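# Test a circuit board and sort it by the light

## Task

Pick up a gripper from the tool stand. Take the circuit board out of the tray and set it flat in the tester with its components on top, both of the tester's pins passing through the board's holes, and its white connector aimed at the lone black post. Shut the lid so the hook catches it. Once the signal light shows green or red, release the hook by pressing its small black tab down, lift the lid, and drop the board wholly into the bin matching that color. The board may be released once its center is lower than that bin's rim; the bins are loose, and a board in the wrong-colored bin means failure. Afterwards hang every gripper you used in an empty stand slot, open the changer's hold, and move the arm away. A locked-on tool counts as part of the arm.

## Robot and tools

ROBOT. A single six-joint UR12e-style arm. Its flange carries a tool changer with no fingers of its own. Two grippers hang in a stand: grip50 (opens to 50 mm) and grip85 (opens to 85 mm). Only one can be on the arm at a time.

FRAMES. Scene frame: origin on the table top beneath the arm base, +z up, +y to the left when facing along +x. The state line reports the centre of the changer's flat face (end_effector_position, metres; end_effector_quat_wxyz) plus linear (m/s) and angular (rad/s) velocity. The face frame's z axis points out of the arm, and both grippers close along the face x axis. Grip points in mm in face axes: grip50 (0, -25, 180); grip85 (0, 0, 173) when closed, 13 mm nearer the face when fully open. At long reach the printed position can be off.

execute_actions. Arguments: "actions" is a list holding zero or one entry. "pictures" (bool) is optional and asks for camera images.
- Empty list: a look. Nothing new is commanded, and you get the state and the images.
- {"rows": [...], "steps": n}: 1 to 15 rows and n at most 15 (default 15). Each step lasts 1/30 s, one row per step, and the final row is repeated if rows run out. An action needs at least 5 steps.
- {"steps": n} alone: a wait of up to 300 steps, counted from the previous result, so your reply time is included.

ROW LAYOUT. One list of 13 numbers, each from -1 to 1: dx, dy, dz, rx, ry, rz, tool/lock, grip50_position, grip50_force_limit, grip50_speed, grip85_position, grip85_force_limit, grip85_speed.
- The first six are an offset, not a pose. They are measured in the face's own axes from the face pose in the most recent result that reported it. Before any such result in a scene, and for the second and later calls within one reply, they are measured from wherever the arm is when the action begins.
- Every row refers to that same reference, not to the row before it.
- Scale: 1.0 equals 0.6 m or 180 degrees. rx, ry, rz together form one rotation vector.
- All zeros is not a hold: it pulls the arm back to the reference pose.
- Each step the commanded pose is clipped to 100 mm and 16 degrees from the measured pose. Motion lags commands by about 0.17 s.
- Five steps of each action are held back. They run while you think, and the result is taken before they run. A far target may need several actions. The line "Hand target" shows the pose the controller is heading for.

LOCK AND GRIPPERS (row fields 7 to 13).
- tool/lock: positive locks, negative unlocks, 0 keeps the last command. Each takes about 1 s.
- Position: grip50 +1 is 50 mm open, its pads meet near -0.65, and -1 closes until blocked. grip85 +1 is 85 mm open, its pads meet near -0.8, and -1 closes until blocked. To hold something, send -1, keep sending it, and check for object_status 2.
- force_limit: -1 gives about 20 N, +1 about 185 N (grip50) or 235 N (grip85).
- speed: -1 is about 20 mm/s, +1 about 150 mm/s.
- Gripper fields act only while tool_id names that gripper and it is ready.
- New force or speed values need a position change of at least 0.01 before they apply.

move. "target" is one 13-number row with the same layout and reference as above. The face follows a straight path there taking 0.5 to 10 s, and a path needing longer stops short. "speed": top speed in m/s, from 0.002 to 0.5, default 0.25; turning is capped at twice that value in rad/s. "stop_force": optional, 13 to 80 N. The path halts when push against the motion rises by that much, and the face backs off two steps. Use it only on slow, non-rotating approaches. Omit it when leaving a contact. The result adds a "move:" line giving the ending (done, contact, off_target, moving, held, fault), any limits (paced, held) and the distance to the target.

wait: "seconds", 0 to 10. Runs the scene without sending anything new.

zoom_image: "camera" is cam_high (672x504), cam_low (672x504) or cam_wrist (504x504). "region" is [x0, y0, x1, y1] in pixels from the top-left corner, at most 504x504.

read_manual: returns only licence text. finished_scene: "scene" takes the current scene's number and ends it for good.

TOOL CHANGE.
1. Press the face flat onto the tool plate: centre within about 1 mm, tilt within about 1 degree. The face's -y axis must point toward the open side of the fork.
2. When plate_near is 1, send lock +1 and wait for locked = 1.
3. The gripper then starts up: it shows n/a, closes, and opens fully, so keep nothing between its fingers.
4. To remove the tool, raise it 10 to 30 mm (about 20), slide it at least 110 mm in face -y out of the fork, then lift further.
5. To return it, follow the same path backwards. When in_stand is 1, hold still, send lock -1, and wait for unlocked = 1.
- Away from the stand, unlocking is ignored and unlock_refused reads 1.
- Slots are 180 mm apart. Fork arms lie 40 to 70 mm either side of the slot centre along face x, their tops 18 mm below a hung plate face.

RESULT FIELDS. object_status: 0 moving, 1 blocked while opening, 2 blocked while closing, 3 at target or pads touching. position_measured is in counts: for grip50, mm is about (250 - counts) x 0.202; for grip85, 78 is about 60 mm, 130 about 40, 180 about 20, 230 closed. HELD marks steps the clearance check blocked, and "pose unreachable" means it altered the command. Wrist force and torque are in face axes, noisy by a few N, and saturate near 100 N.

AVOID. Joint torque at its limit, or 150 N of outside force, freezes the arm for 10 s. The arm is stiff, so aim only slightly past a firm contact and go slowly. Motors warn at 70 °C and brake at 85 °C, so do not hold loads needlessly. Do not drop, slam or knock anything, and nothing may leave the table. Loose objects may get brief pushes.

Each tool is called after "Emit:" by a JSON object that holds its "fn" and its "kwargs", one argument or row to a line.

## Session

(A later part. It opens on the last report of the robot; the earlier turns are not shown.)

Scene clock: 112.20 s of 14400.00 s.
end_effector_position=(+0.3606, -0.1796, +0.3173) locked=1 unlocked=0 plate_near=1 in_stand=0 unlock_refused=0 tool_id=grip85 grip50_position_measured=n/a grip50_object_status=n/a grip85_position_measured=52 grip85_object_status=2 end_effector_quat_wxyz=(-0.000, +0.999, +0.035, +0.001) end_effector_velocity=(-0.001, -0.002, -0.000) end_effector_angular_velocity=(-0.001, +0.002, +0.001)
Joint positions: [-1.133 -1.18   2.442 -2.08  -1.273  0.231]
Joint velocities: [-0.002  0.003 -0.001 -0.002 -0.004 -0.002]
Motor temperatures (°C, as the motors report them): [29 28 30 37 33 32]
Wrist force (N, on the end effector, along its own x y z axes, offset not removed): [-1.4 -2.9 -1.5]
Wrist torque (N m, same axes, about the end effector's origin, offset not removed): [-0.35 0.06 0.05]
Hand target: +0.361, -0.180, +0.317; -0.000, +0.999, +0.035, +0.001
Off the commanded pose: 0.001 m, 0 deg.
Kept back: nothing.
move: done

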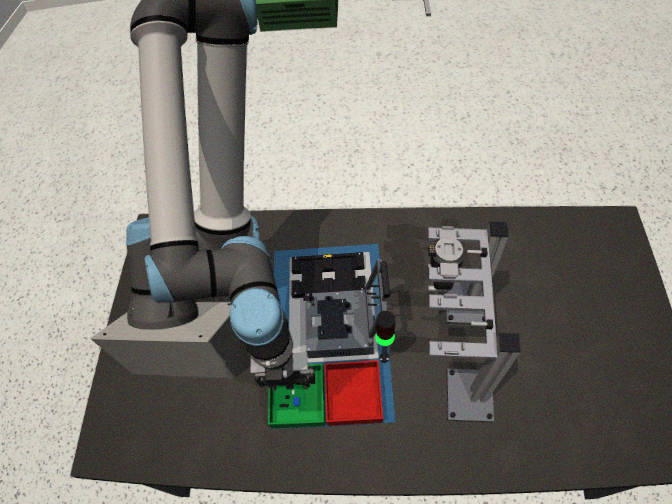

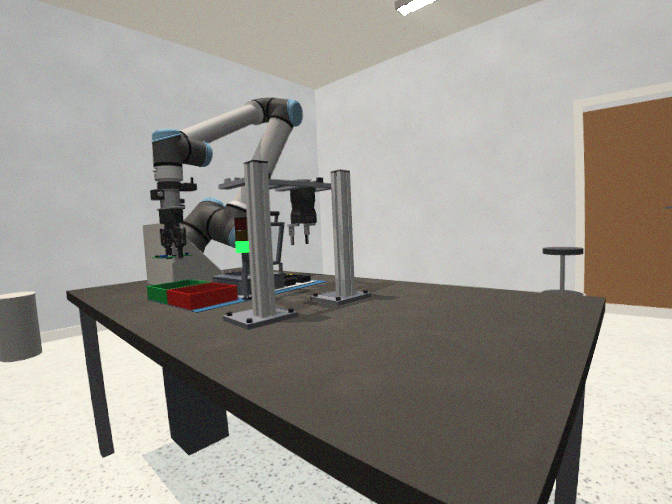

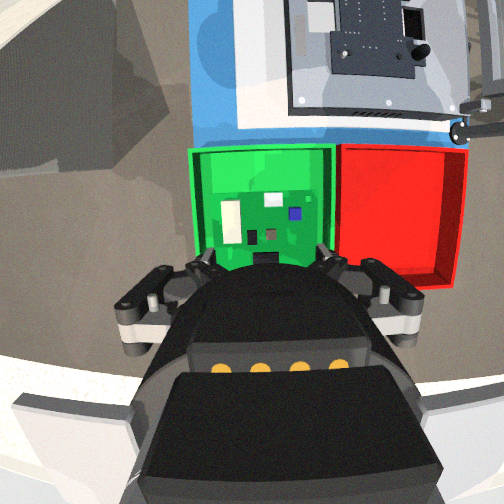

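Emit:
{"fn": "move", "kwargs": {
  "target": [0,-0.025,0.183,0,0,0,0,0,0,0,-1,0,-0.6],
  "speed": 0.06,
  "stop_force": 15
}}

Emit:
{"fn": "move", "kwargs": {
  "target": [0,0,0,0,0,0,0,0,0,0,1,0,0]
}}

Emit:
{"fn": "move", "kwargs": {
  "target": [0,0,-0.29,0,0,0,0,0,0,0,1,0,0],
  "speed": 0.15
}}

Scene clock: 114.70 s of 14400.00 s.
end_effector_position=(+0.3598, -0.1645, +0.2078) locked=1 unlocked=0 plate_near=1 in_stand=0 unlock_refused=0 tool_id=grip85 grip50_position_measured=n/a grip50_object_status=n/a grip85_position_measured=52 grip85_object_status=2 end_effector_quat_wxyz=(-0.000, +0.999, +0.035, +0.001) end_effector_velocity=(-0.000, +0.000, -0.002) end_effector_angular_velocity=(-0.000, +0.001, -0.001)
Joint positions: [-1.049 -1.031  2.558 -2.366 -1.217  0.296]
Joint velocities: [ 0.001  0.003  0.001 -0.005  0.     0.003]
Motor temperatures (°C, as the motors report them): [29 28 30 37 33 32]
Wrist force (N, on the end effector, along its own x y z axes, offset not removed): [-0.5 -2.6 2.5]
Wrist torque (N m, same axes, about the end effector's origin, offset not removed): [-0.18 0.04 0.03]
Hand target: +0.360, -0.164, +0.208; -0.000, +0.999, +0.035, +0.001
Off the commanded pose: 0.000 m, 0 deg.
Kept back: nothing.
move: done

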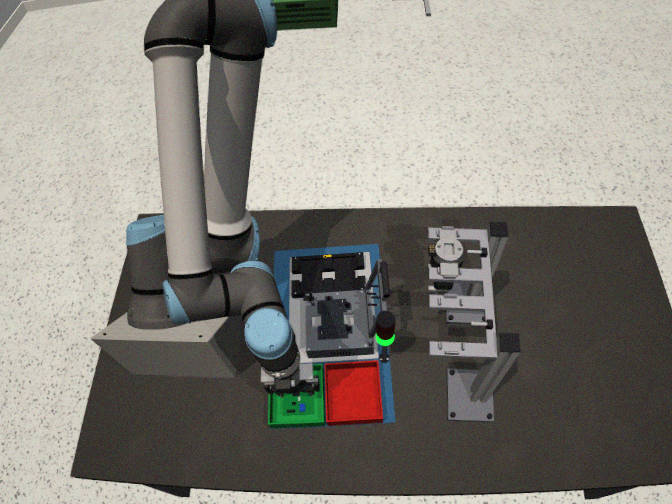

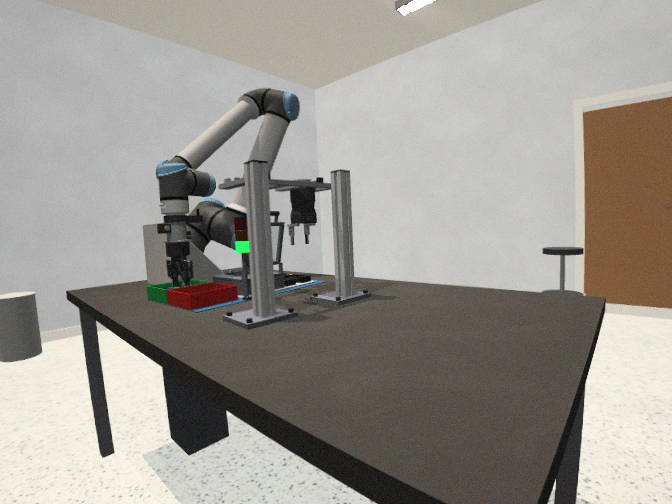

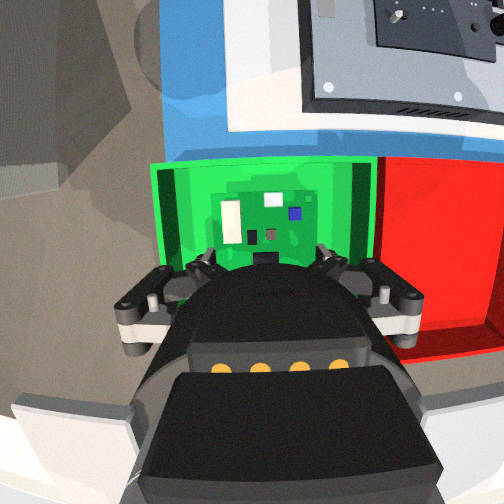

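Scene clock: 115.33 s of 14400.00 s.
end_effector_position=(+0.3598, -0.1644, +0.2077) locked=1 unlocked=0 plate_near=1 in_stand=0 unlock_refused=0 tool_id=grip85 grip50_position_measured=n/a grip50_object_status=n/a grip85_position_measured=3 grip85_object_status=3 end_effector_quat_wxyz=(-0.000, +0.999, +0.035, +0.001) end_effector_velocity=(+0.000, +0.000, +0.000) end_effector_angular_velocity=(+0.001, -0.002, +0.000)
Joint positions: [-1.049 -1.031  2.558 -2.366 -1.216  0.296]
Joint velocities: [-0.    -0.     0.     0.     0.002 -0.   ]
Motor temperatures (°C, as the motors report them): [29 28 30 37 33 32]
Wrist force (N, on the end effector, along its own x y z axes, offset not removed): [-1.5 -8.6 5.5]
Wrist torque (N m, same axes, about the end effector's origin, offset not removed): [-0.96 0.10 -0.04]
Hand target: +0.360, -0.164, +0.208; -0.000, +0.999, +0.035, +0.001
Off the commanded pose: 0.000 m, 0 deg.
Kept back: nothing.
move: done

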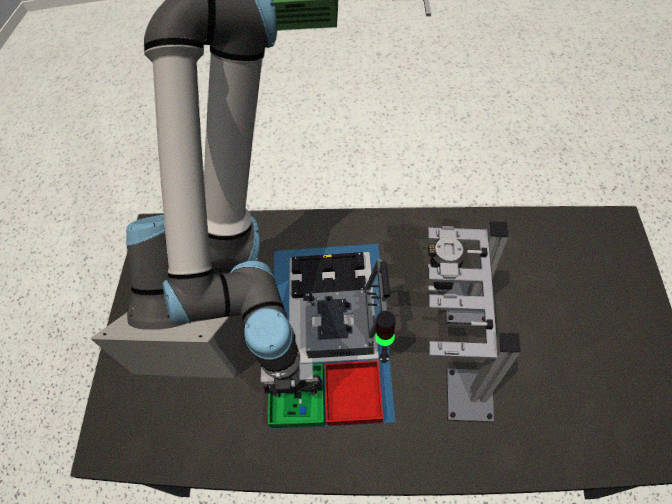

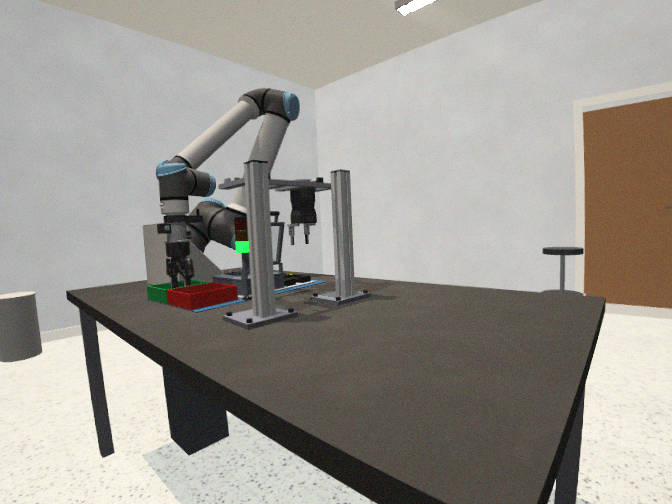

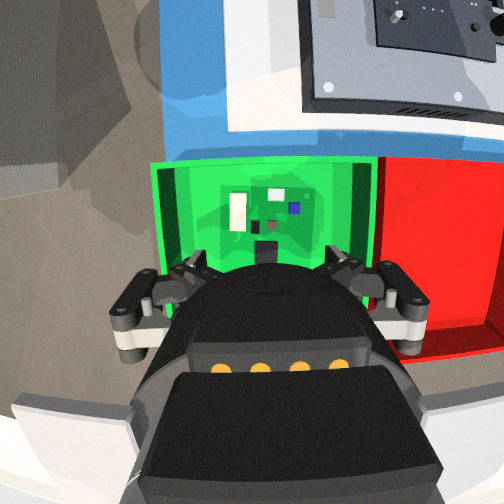

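Scene clock: 117.00 s of 14400.00 s.
end_effector_position=(+0.3594, -0.1648, +0.3814) locked=1 unlocked=0 plate_near=1 in_stand=0 unlock_refused=0 tool_id=grip85 grip50_position_measured=n/a grip50_object_status=n/a grip85_position_measured=3 grip85_object_status=3 end_effector_quat_wxyz=(-0.000, +0.999, +0.035, +0.001) end_effector_velocity=(+0.000, +0.000, +0.002) end_effector_angular_velocity=(+0.001, -0.001, +0.000)
Joint positions: [-1.163 -1.281  2.38  -1.911 -1.294  0.208]
Joint velocities: [-0.001 -0.001 -0.002  0.005  0.    -0.001]
Motor temperatures (°C, as the motors report them): [29 28 30 37 33 32]
Wrist force (N, on the end effector, along its own x y z axes, offset not removed): [3.0 -5.8 -0.6]
Wrist torque (N m, same axes, about the end effector's origin, offset not removed): [-0.52 -0.07 -0.06]
Hand target: +0.359, -0.165, +0.382; -0.000, +0.999, +0.035, +0.001
Off the commanded pose: 0.000 m, 0 deg.
Kept back: nothing.
move: done

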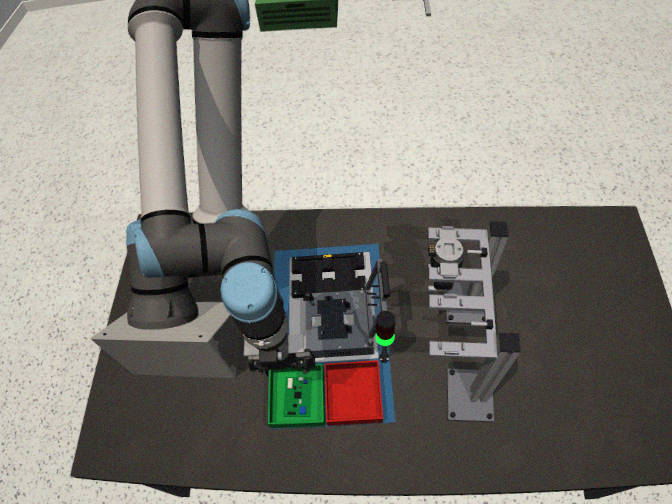

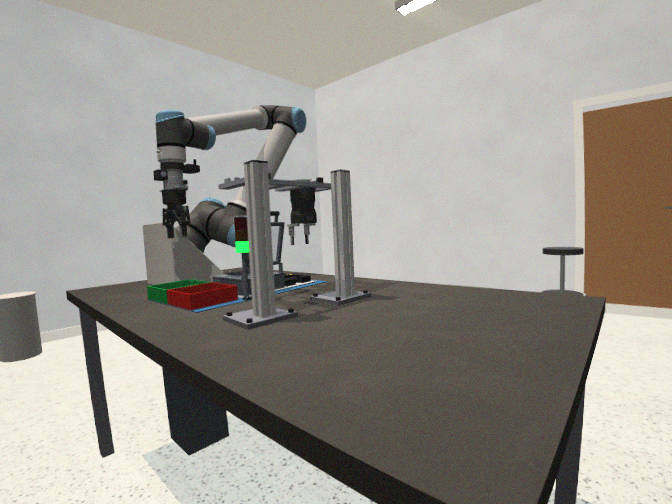

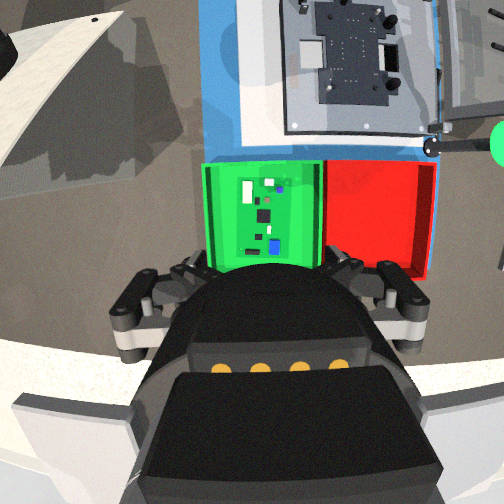

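Emit:
{"fn": "move", "kwargs": {
  "target": [0,0,0,0,0,-0.456,0,0,0,0,-1,0,0.5],
  "speed": 0.4
}}

Emit:
{"fn": "move", "kwargs": {
  "target": [0.0487,0.4567,0,0,0,0,0,0,0,0,-1,0,0.5],
  "speed": 0.2
}}

Scene clock: 119.60 s of 14400.00 s.
end_effector_position=(+0.3594, -0.1648, +0.3814) locked=1 unlocked=0 plate_near=1 in_stand=0 unlock_refused=0 tool_id=grip85 grip50_position_measured=n/a grip50_object_status=n/a grip85_position_measured=232 grip85_object_status=3 end_effector_quat_wxyz=(+0.000, +0.731, +0.682, +0.001) end_effector_velocity=(+0.000, +0.000, +0.000) end_effector_angular_velocity=(+0.002, -0.001, +0.010)
Joint positions: [-1.162 -1.281  2.38  -1.911 -1.294 -1.223]
Joint velocities: [-0.     0.    -0.     0.002  0.001 -0.01 ]
Motor temperatures (°C, as the motors report them): [29 28 30 37 33 32]
Wrist force (N, on the end effector, along its own x y z axes, offset not removed): [-2.6 -5.1 2.5]
Wrist torque (N m, same axes, about the end effector's origin, offset not removed): [-0.46 0.12 0.14]
Hand target: +0.359, -0.165, +0.381; +0.000, +0.731, +0.683, +0.001
Off the commanded pose: 0.000 m, 0 deg.
Kept back: nothing.
move: done

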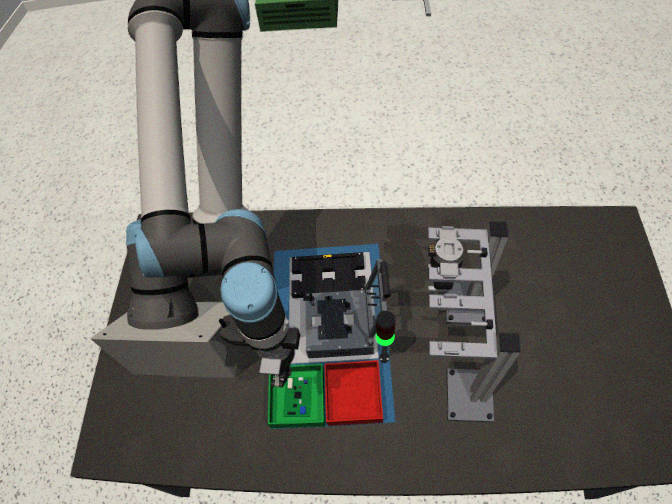

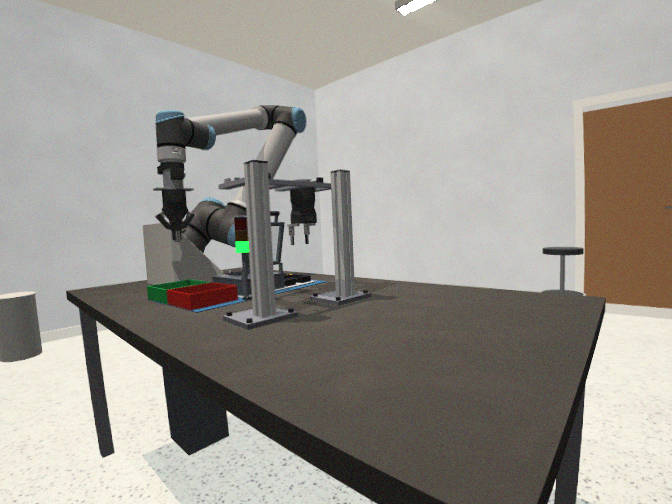

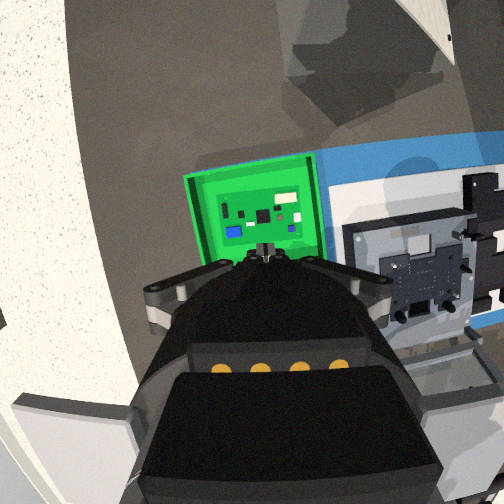

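Scene clock: 121.53 s of 14400.00 s.
end_effector_position=(+0.6345, -0.1545, +0.3821) locked=1 unlocked=0 plate_near=1 in_stand=0 unlock_refused=0 tool_id=grip85 grip50_position_measured=n/a grip50_object_status=n/a grip85_position_measured=232 grip85_object_status=3 end_effector_quat_wxyz=(+0.001, +0.731, +0.682, +0.001) end_effector_velocity=(+0.002, -0.000, +0.000) end_effector_angular_velocity=(-0.000, +0.000, +0.001)
Joint positions: [-0.787 -1.061  1.996 -1.87  -1.051 -0.911]
Joint velocities: [ 0.001  0.002 -0.003  0.001  0.     0.001]
Motor temperatures (°C, as the motors report them): [29 28 30 37 33 32]
Wrist force (N, on the end effector, along its own x y z axes, offset not removed): [-0.6 -0.4 1.4]
Wrist torque (N m, same axes, about the end effector's origin, offset not removed): [-0.08 0.02 0.20]
Hand target: +0.635, -0.154, +0.382; +0.001, +0.731, +0.682, +0.001
Off the commanded pose: 0.000 m, 0 deg.
Kept back: nothing.
move: done

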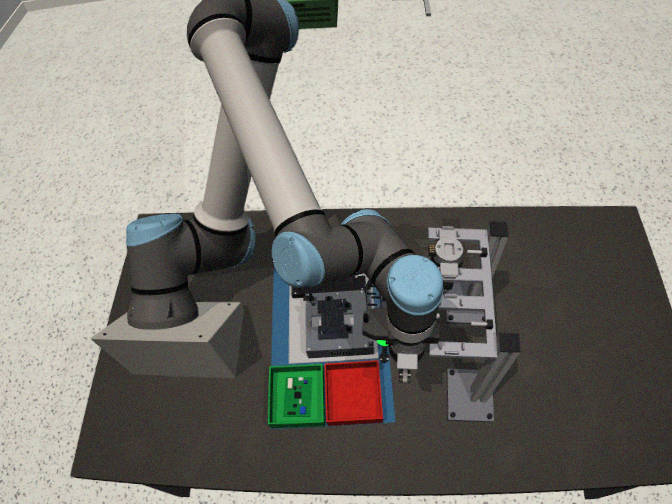

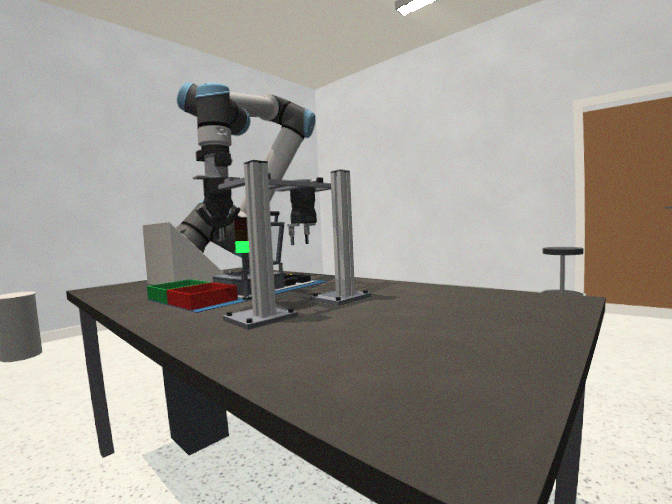

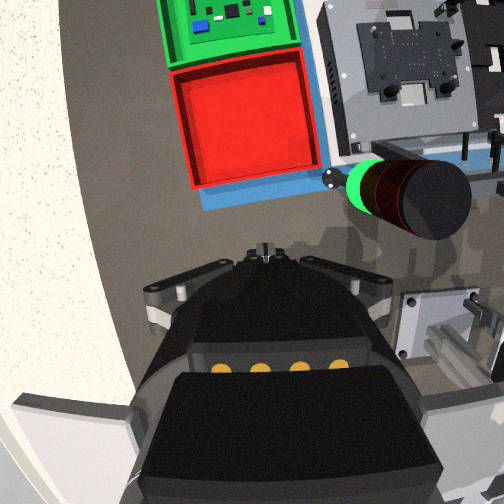

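Emit:
{"fn": "move", "kwargs": {
  "target": [0.0842,0,0.002,0,0,0,0,0,0,0,-1,0,0.5],
  "speed": 0.05
}}

Emit:
{"fn": "move", "kwargs": {
  "target": [0,0.1503,0,0,0,0,0,0,0,0,-1,0,0.5],
  "speed": 0.04,
  "stop_force": 15
}}

Scene clock: 123.13 s of 14400.00 s.
end_effector_position=(+0.6379, -0.1043, +0.3810) locked=1 unlocked=0 plate_near=1 in_stand=0 unlock_refused=0 tool_id=grip85 grip50_position_measured=n/a grip50_object_status=n/a grip85_position_measured=232 grip85_object_status=3 end_effector_quat_wxyz=(+0.001, +0.731, +0.682, +0.001) end_effector_velocity=(+0.000, +0.002, +0.000) end_effector_angular_velocity=(+0.000, -0.000, -0.000)
Joint positions: [-0.749 -1.128  2.022 -1.847 -1.029 -0.876]
Joint velocities: [ 0.001 -0.003  0.001  0.001  0.001  0.001]
Motor temperatures (°C, as the motors report them): [29 28 30 37 33 32]
Wrist force (N, on the end effector, along its own x y z axes, offset not removed): [0.4 -2.5 -0.9]
Wrist torque (N m, same axes, about the end effector's origin, offset not removed): [-0.34 -0.04 0.16]
Hand target: +0.638, -0.104, +0.381; +0.001, +0.731, +0.682, +0.001
Off the commanded pose: 0.000 m, 0 deg.
Kept back: nothing.
move: done

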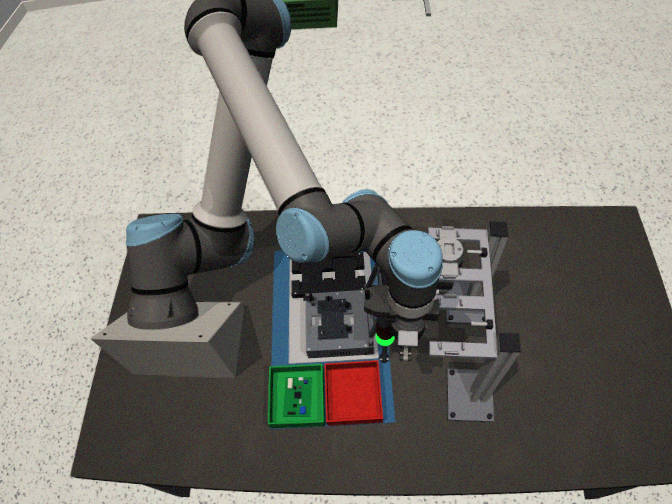

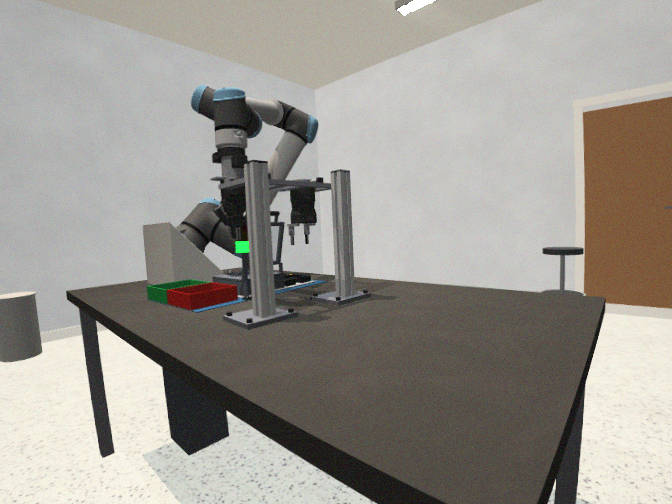

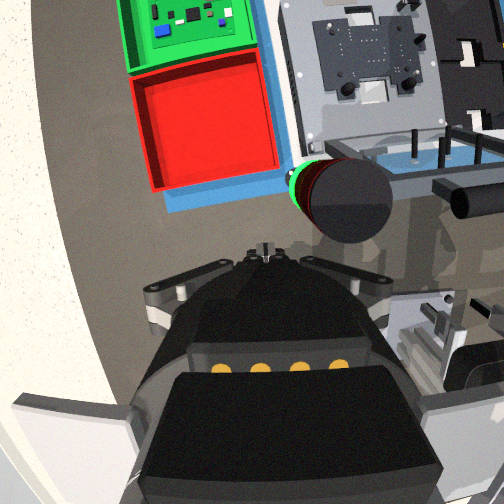

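Scene clock: 125.77 s of 14400.00 s.
end_effector_position=(+0.7277, -0.1104, +0.3812) locked=1 unlocked=0 plate_near=1 in_stand=0 unlock_refused=0 tool_id=grip85 grip50_position_measured=n/a grip50_object_status=n/a grip85_position_measured=232 grip85_object_status=3 end_effector_quat_wxyz=(+0.001, +0.731, +0.682, +0.001) end_effector_velocity=(+0.002, +0.000, +0.000) end_effector_angular_velocity=(+0.002, -0.002, -0.001)
Joint positions: [-0.674 -1.026  1.862 -1.828 -0.987 -0.803]
Joint velocities: [ 0.001  0.002 -0.003  0.001  0.003  0.002]
Motor temperatures (°C, as the motors report them): [29 28 30 37 33 32]
Wrist force (N, on the end effector, along its own x y z axes, offset not removed): [0.0 -1.0 1.5]
Wrist torque (N m, same axes, about the end effector's origin, offset not removed): [-0.17 0.05 0.03]
Hand target: +0.728, -0.110, +0.381; +0.001, +0.731, +0.682, +0.001
Off the commanded pose: 0.000 m, 0 deg.
Kept back: nothing.
move: done

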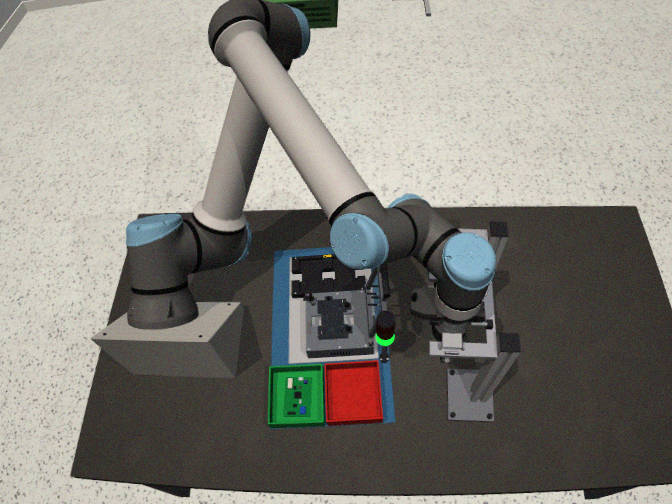

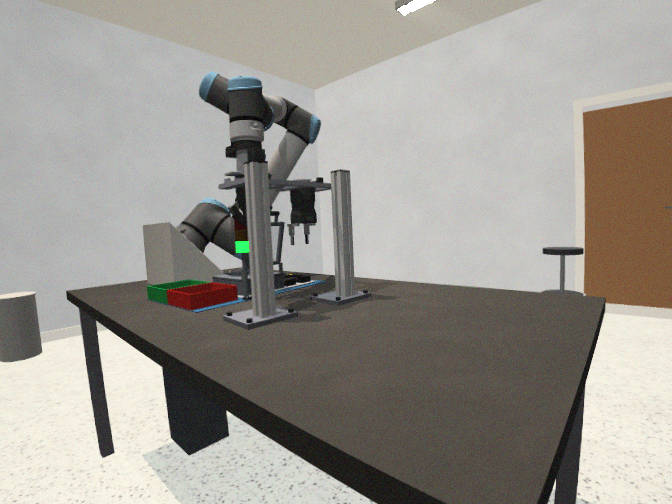

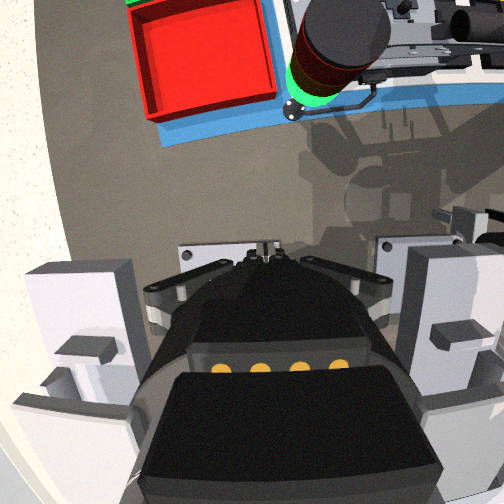

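Emit:
{"fn": "move", "kwargs": {
  "target": [0,0.0004,0.0345,0,0,0,0,0,0,0,-1,0,0.5],
  "speed": 0.01,
  "stop_force": 20
}}

Scene clock: 128.30 s of 14400.00 s.
end_effector_position=(+0.7280, -0.1104, +0.3607) locked=1 unlocked=0 plate_near=1 in_stand=1 unlock_refused=0 tool_id=grip85 grip50_position_measured=n/a grip50_object_status=n/a grip85_position_measured=232 grip85_object_status=3 end_effector_quat_wxyz=(+0.001, +0.731, +0.682, +0.001) end_effector_velocity=(-0.000, -0.000, -0.002) end_effector_angular_velocity=(-0.001, +0.001, -0.001)
Joint positions: [-0.66  -1.014  1.881 -1.867 -0.979 -0.788]
Joint velocities: [ 0.001  0.001  0.002 -0.003 -0.     0.002]
Motor temperatures (°C, as the motors report them): [29 28 30 37 33 32]
Wrist force (N, on the end effector, along its own x y z axes, offset not removed): [-0.6 30.6 1.2]
Wrist torque (N m, same axes, about the end effector's origin, offset not removed): [-0.69 -0.12 -1.84]
Hand target: +0.728, -0.110, +0.360; +0.001, +0.731, +0.682, +0.001
Off the commanded pose: 0.000 m, 0 deg.
Kept back: nothing.
move: done

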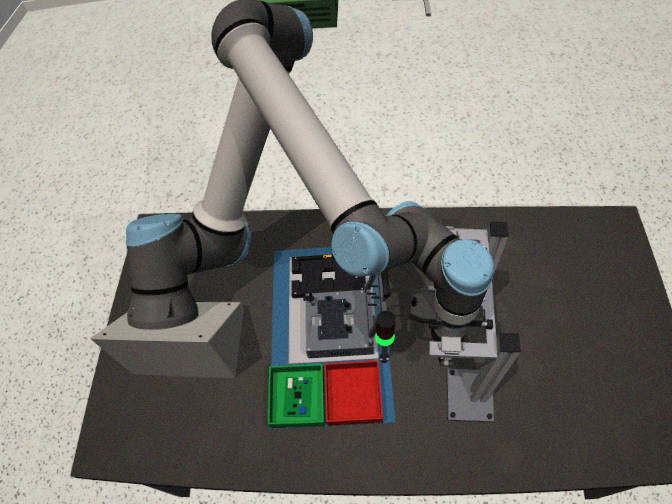

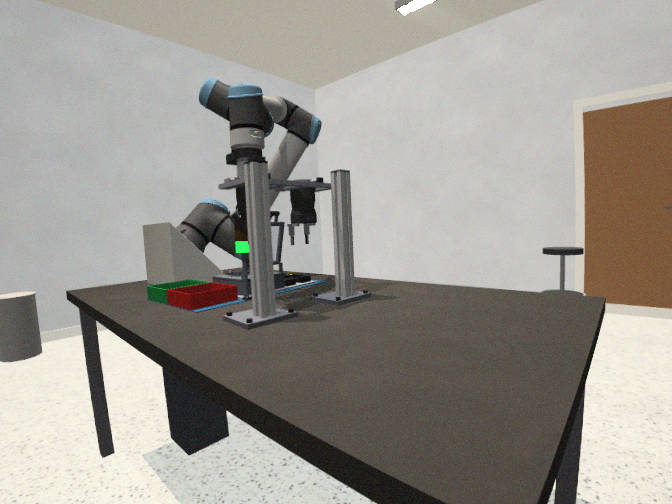

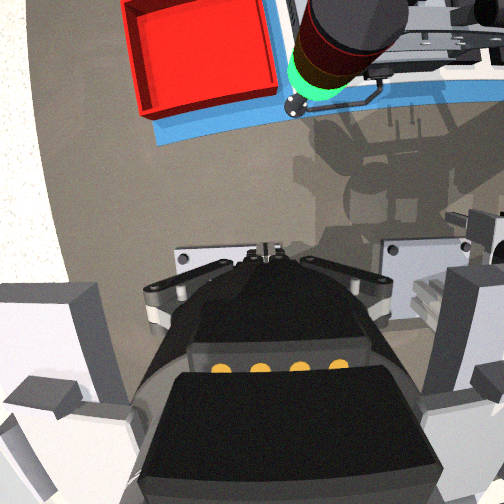

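Emit:
{"fn": "execute_actions", "kwargs": {
  "actions": [
    {"rows":[[0,0,0,0,0,0,-1,0,0,0,-1,0,0.5]],"steps":15}
  ]
}}

Emit:
{"fn": "execute_actions", "kwargs": {
  "actions": [
    {"steps":30}
  ]
}}

Scene clock: 128.80 s of 14400.00 s.
end_effector_position=(+0.7279, -0.1104, +0.3605) locked=0 unlocked=0 plate_near=1 in_stand=1 unlock_refused=0 tool_id=none grip50_position_measured=n/a grip50_object_status=n/a grip85_position_measured=n/a grip85_object_status=n/a end_effector_quat_wxyz=(+0.001, +0.731, +0.682, +0.001) end_effector_velocity=(-0.000, -0.000, -0.000) end_effector_angular_velocity=(+0.000, +0.000, -0.001)
Joint positions: [-0.66  -1.014  1.881 -1.867 -0.979 -0.788]
Joint velocities: [-0.    -0.     0.     0.    -0.     0.001]
Motor temperatures (°C, as the motors report them): [29 28 30 37 33 32]
Wrist force (N, on the end effector, along its own x y z axes, offset not removed): [1.1 21.6 -2.9]
Wrist torque (N m, same axes, about the end effector's origin, offset not removed): [-0.36 0.19 -1.15]
Steps of this call (steps 1 to 5: nothing new was sent; steps 6 to 15: the first 10 steps of this action). Readings (end_effector_position | what the end effector reports):
6: (+0.7280, -0.1104, +0.3605) | locked=1 unlocked=0 plate_near=1 in_stand=1 unlock_refused=0 tool_id=grip85 grip50_position_measured=n/a grip50_object_status=n/a grip85_position_measured=232 grip85_object_status=3
7: (+0.7280, -0.1104, +0.3605) | locked=1 unlocked=0 plate_near=1 in_stand=1 unlock_refused=0 tool_id=grip85 grip50_position_measured=n/a grip50_object_status=n/a grip85_position_measured=232 grip85_object_status=3
9: (+0.7280, -0.1104, +0.3605) | locked=1 unlocked=0 plate_near=1 in_stand=1 unlock_refused=0 tool_id=grip85 grip50_position_measured=n/a grip50_object_status=n/a grip85_position_measured=232 grip85_object_status=3
13: (+0.7279, -0.1104, +0.3605) | locked=0 unlocked=0 plate_near=1 in_stand=1 unlock_refused=0 tool_id=none grip50_position_measured=n/a grip50_object_status=n/a grip85_position_measured=n/a grip85_object_status=n/a
15: the state above

Scene clock: 129.80 s of 14400.00 s.
end_effector_position=(+0.7280, -0.1104, +0.3607) locked=0 unlocked=1 plate_near=1 in_stand=1 unlock_refused=0 tool_id=none grip50_position_measured=n/a grip50_object_status=n/a grip85_position_measured=n/a grip85_object_status=n/a end_effector_quat_wxyz=(+0.001, +0.731, +0.682, +0.001) end_effector_velocity=(+0.000, -0.000, +0.000) end_effector_angular_velocity=(-0.001, +0.000, +0.000)
Joint positions: [-0.66  -1.014  1.881 -1.867 -0.979 -0.788]
Joint velocities: [-0.    -0.    -0.    -0.    -0.001 -0.   ]
Motor temperatures (°C, as the motors report them): [29 28 30 37 33 32]
Wrist force (N, on the end effector, along its own x y z axes, offset not removed): [2.5 8.2 -1.2]
Wrist torque (N m, same axes, about the end effector's origin, offset not removed): [-0.41 -0.03 -0.53]
Hand target: +0.728, -0.110, +0.361; +0.001, +0.731, +0.682, +0.001
Off the commanded pose: 0.000 m, 0 deg.
Kept back: nothing.
Steps of this call (steps 1 to 5: the last 5 steps of your previous action; steps 6 to 30: nothing new was sent). Readings (end_effector_position | what the end effector reports):
1: (+0.7279, -0.1104, +0.3605) | locked=0 unlocked=0 plate_near=1 in_stand=1 unlock_refused=0 tool_id=none grip50_position_measured=n/a grip50_object_status=n/a grip85_position_measured=n/a grip85_object_status=n/a
2: (+0.7279, -0.1105, +0.3605) | locked=0 unlocked=0 plate_near=1 in_stand=1 unlock_refused=0 tool_id=none grip50_position_measured=n/a grip50_object_status=n/a grip85_position_measured=n/a grip85_object_status=n/a
4: (+0.7279, -0.1105, +0.3605) | locked=0 unlocked=0 plate_near=1 in_stand=1 unlock_refused=0 tool_id=none grip50_position_measured=n/a grip50_object_status=n/a grip85_position_measured=n/a grip85_object_status=n/a
8: (+0.7280, -0.1105, +0.3606) | locked=0 unlocked=0 plate_near=1 in_stand=1 unlock_refused=0 tool_id=none grip50_position_measured=n/a grip50_object_status=n/a grip85_position_measured=n/a grip85_object_status=n/a
30: the state above

Emit:
{"fn": "move", "kwargs": {
  "target": [0,0,-0.13,0,0,0,0,0,0,0,0,0,0],
  "speed": 0.06
}}

Emit:
{"fn": "finished_scene", "kwargs": {
  "scene": 2
}}

Scene clock: 131.77 s of 14400.00 s.
end_effector_position=(+0.7278, -0.1105, +0.4385) locked=0 unlocked=1 plate_near=0 in_stand=0 unlock_refused=0 tool_id=none grip50_position_measured=n/a grip50_object_status=n/a grip85_position_measured=n/a grip85_object_status=n/a end_effector_quat_wxyz=(+0.001, +0.731, +0.682, +0.001) end_effector_velocity=(+0.000, +0.000, +0.002) end_effector_angular_velocity=(+0.000, +0.000, +0.000)
Joint positions: [-0.713 -1.051  1.801 -1.722 -1.008 -0.84 ]
Joint velocities: [-0.001 -0.001 -0.002  0.003 -0.001 -0.001]
Motor temperatures (°C, as the motors report them): [29 28 30 37 33 32]
Wrist force (N, on the end effector, along its own x y z axes, offset not removed): [-1.4 -1.2 -0.4]
Wrist torque (N m, same axes, about the end effector's origin, offset not removed): [-0.18 0.30 0.22]
Hand target: +0.728, -0.111, +0.439; +0.001, +0.731, +0.682, +0.001
Off the commanded pose: 0.000 m, 0 deg.
Kept back: nothing.
move: done

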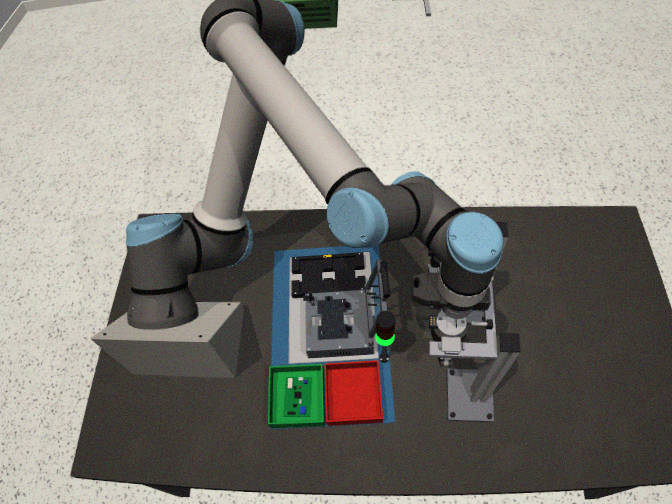

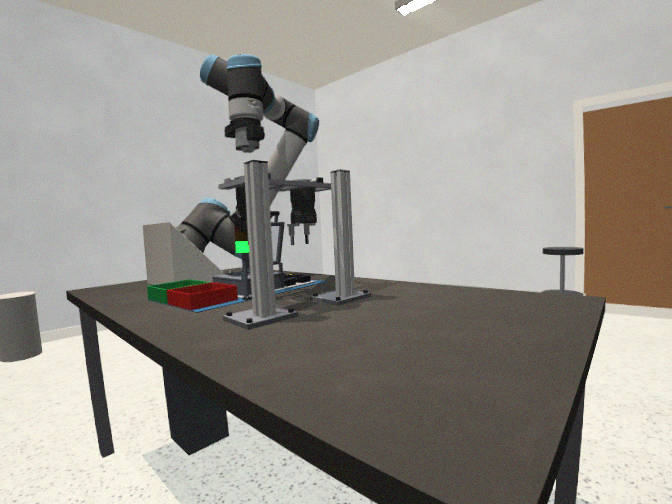

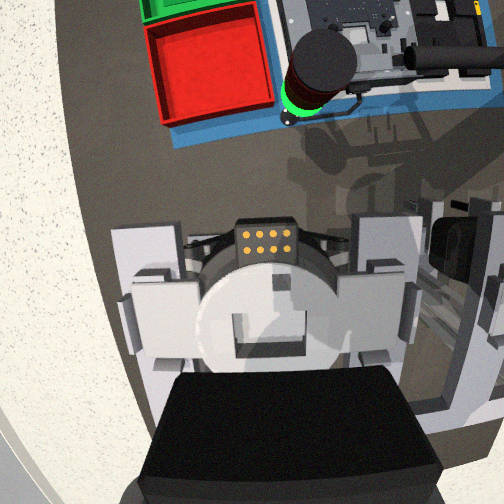

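The scene is finished: the task was done.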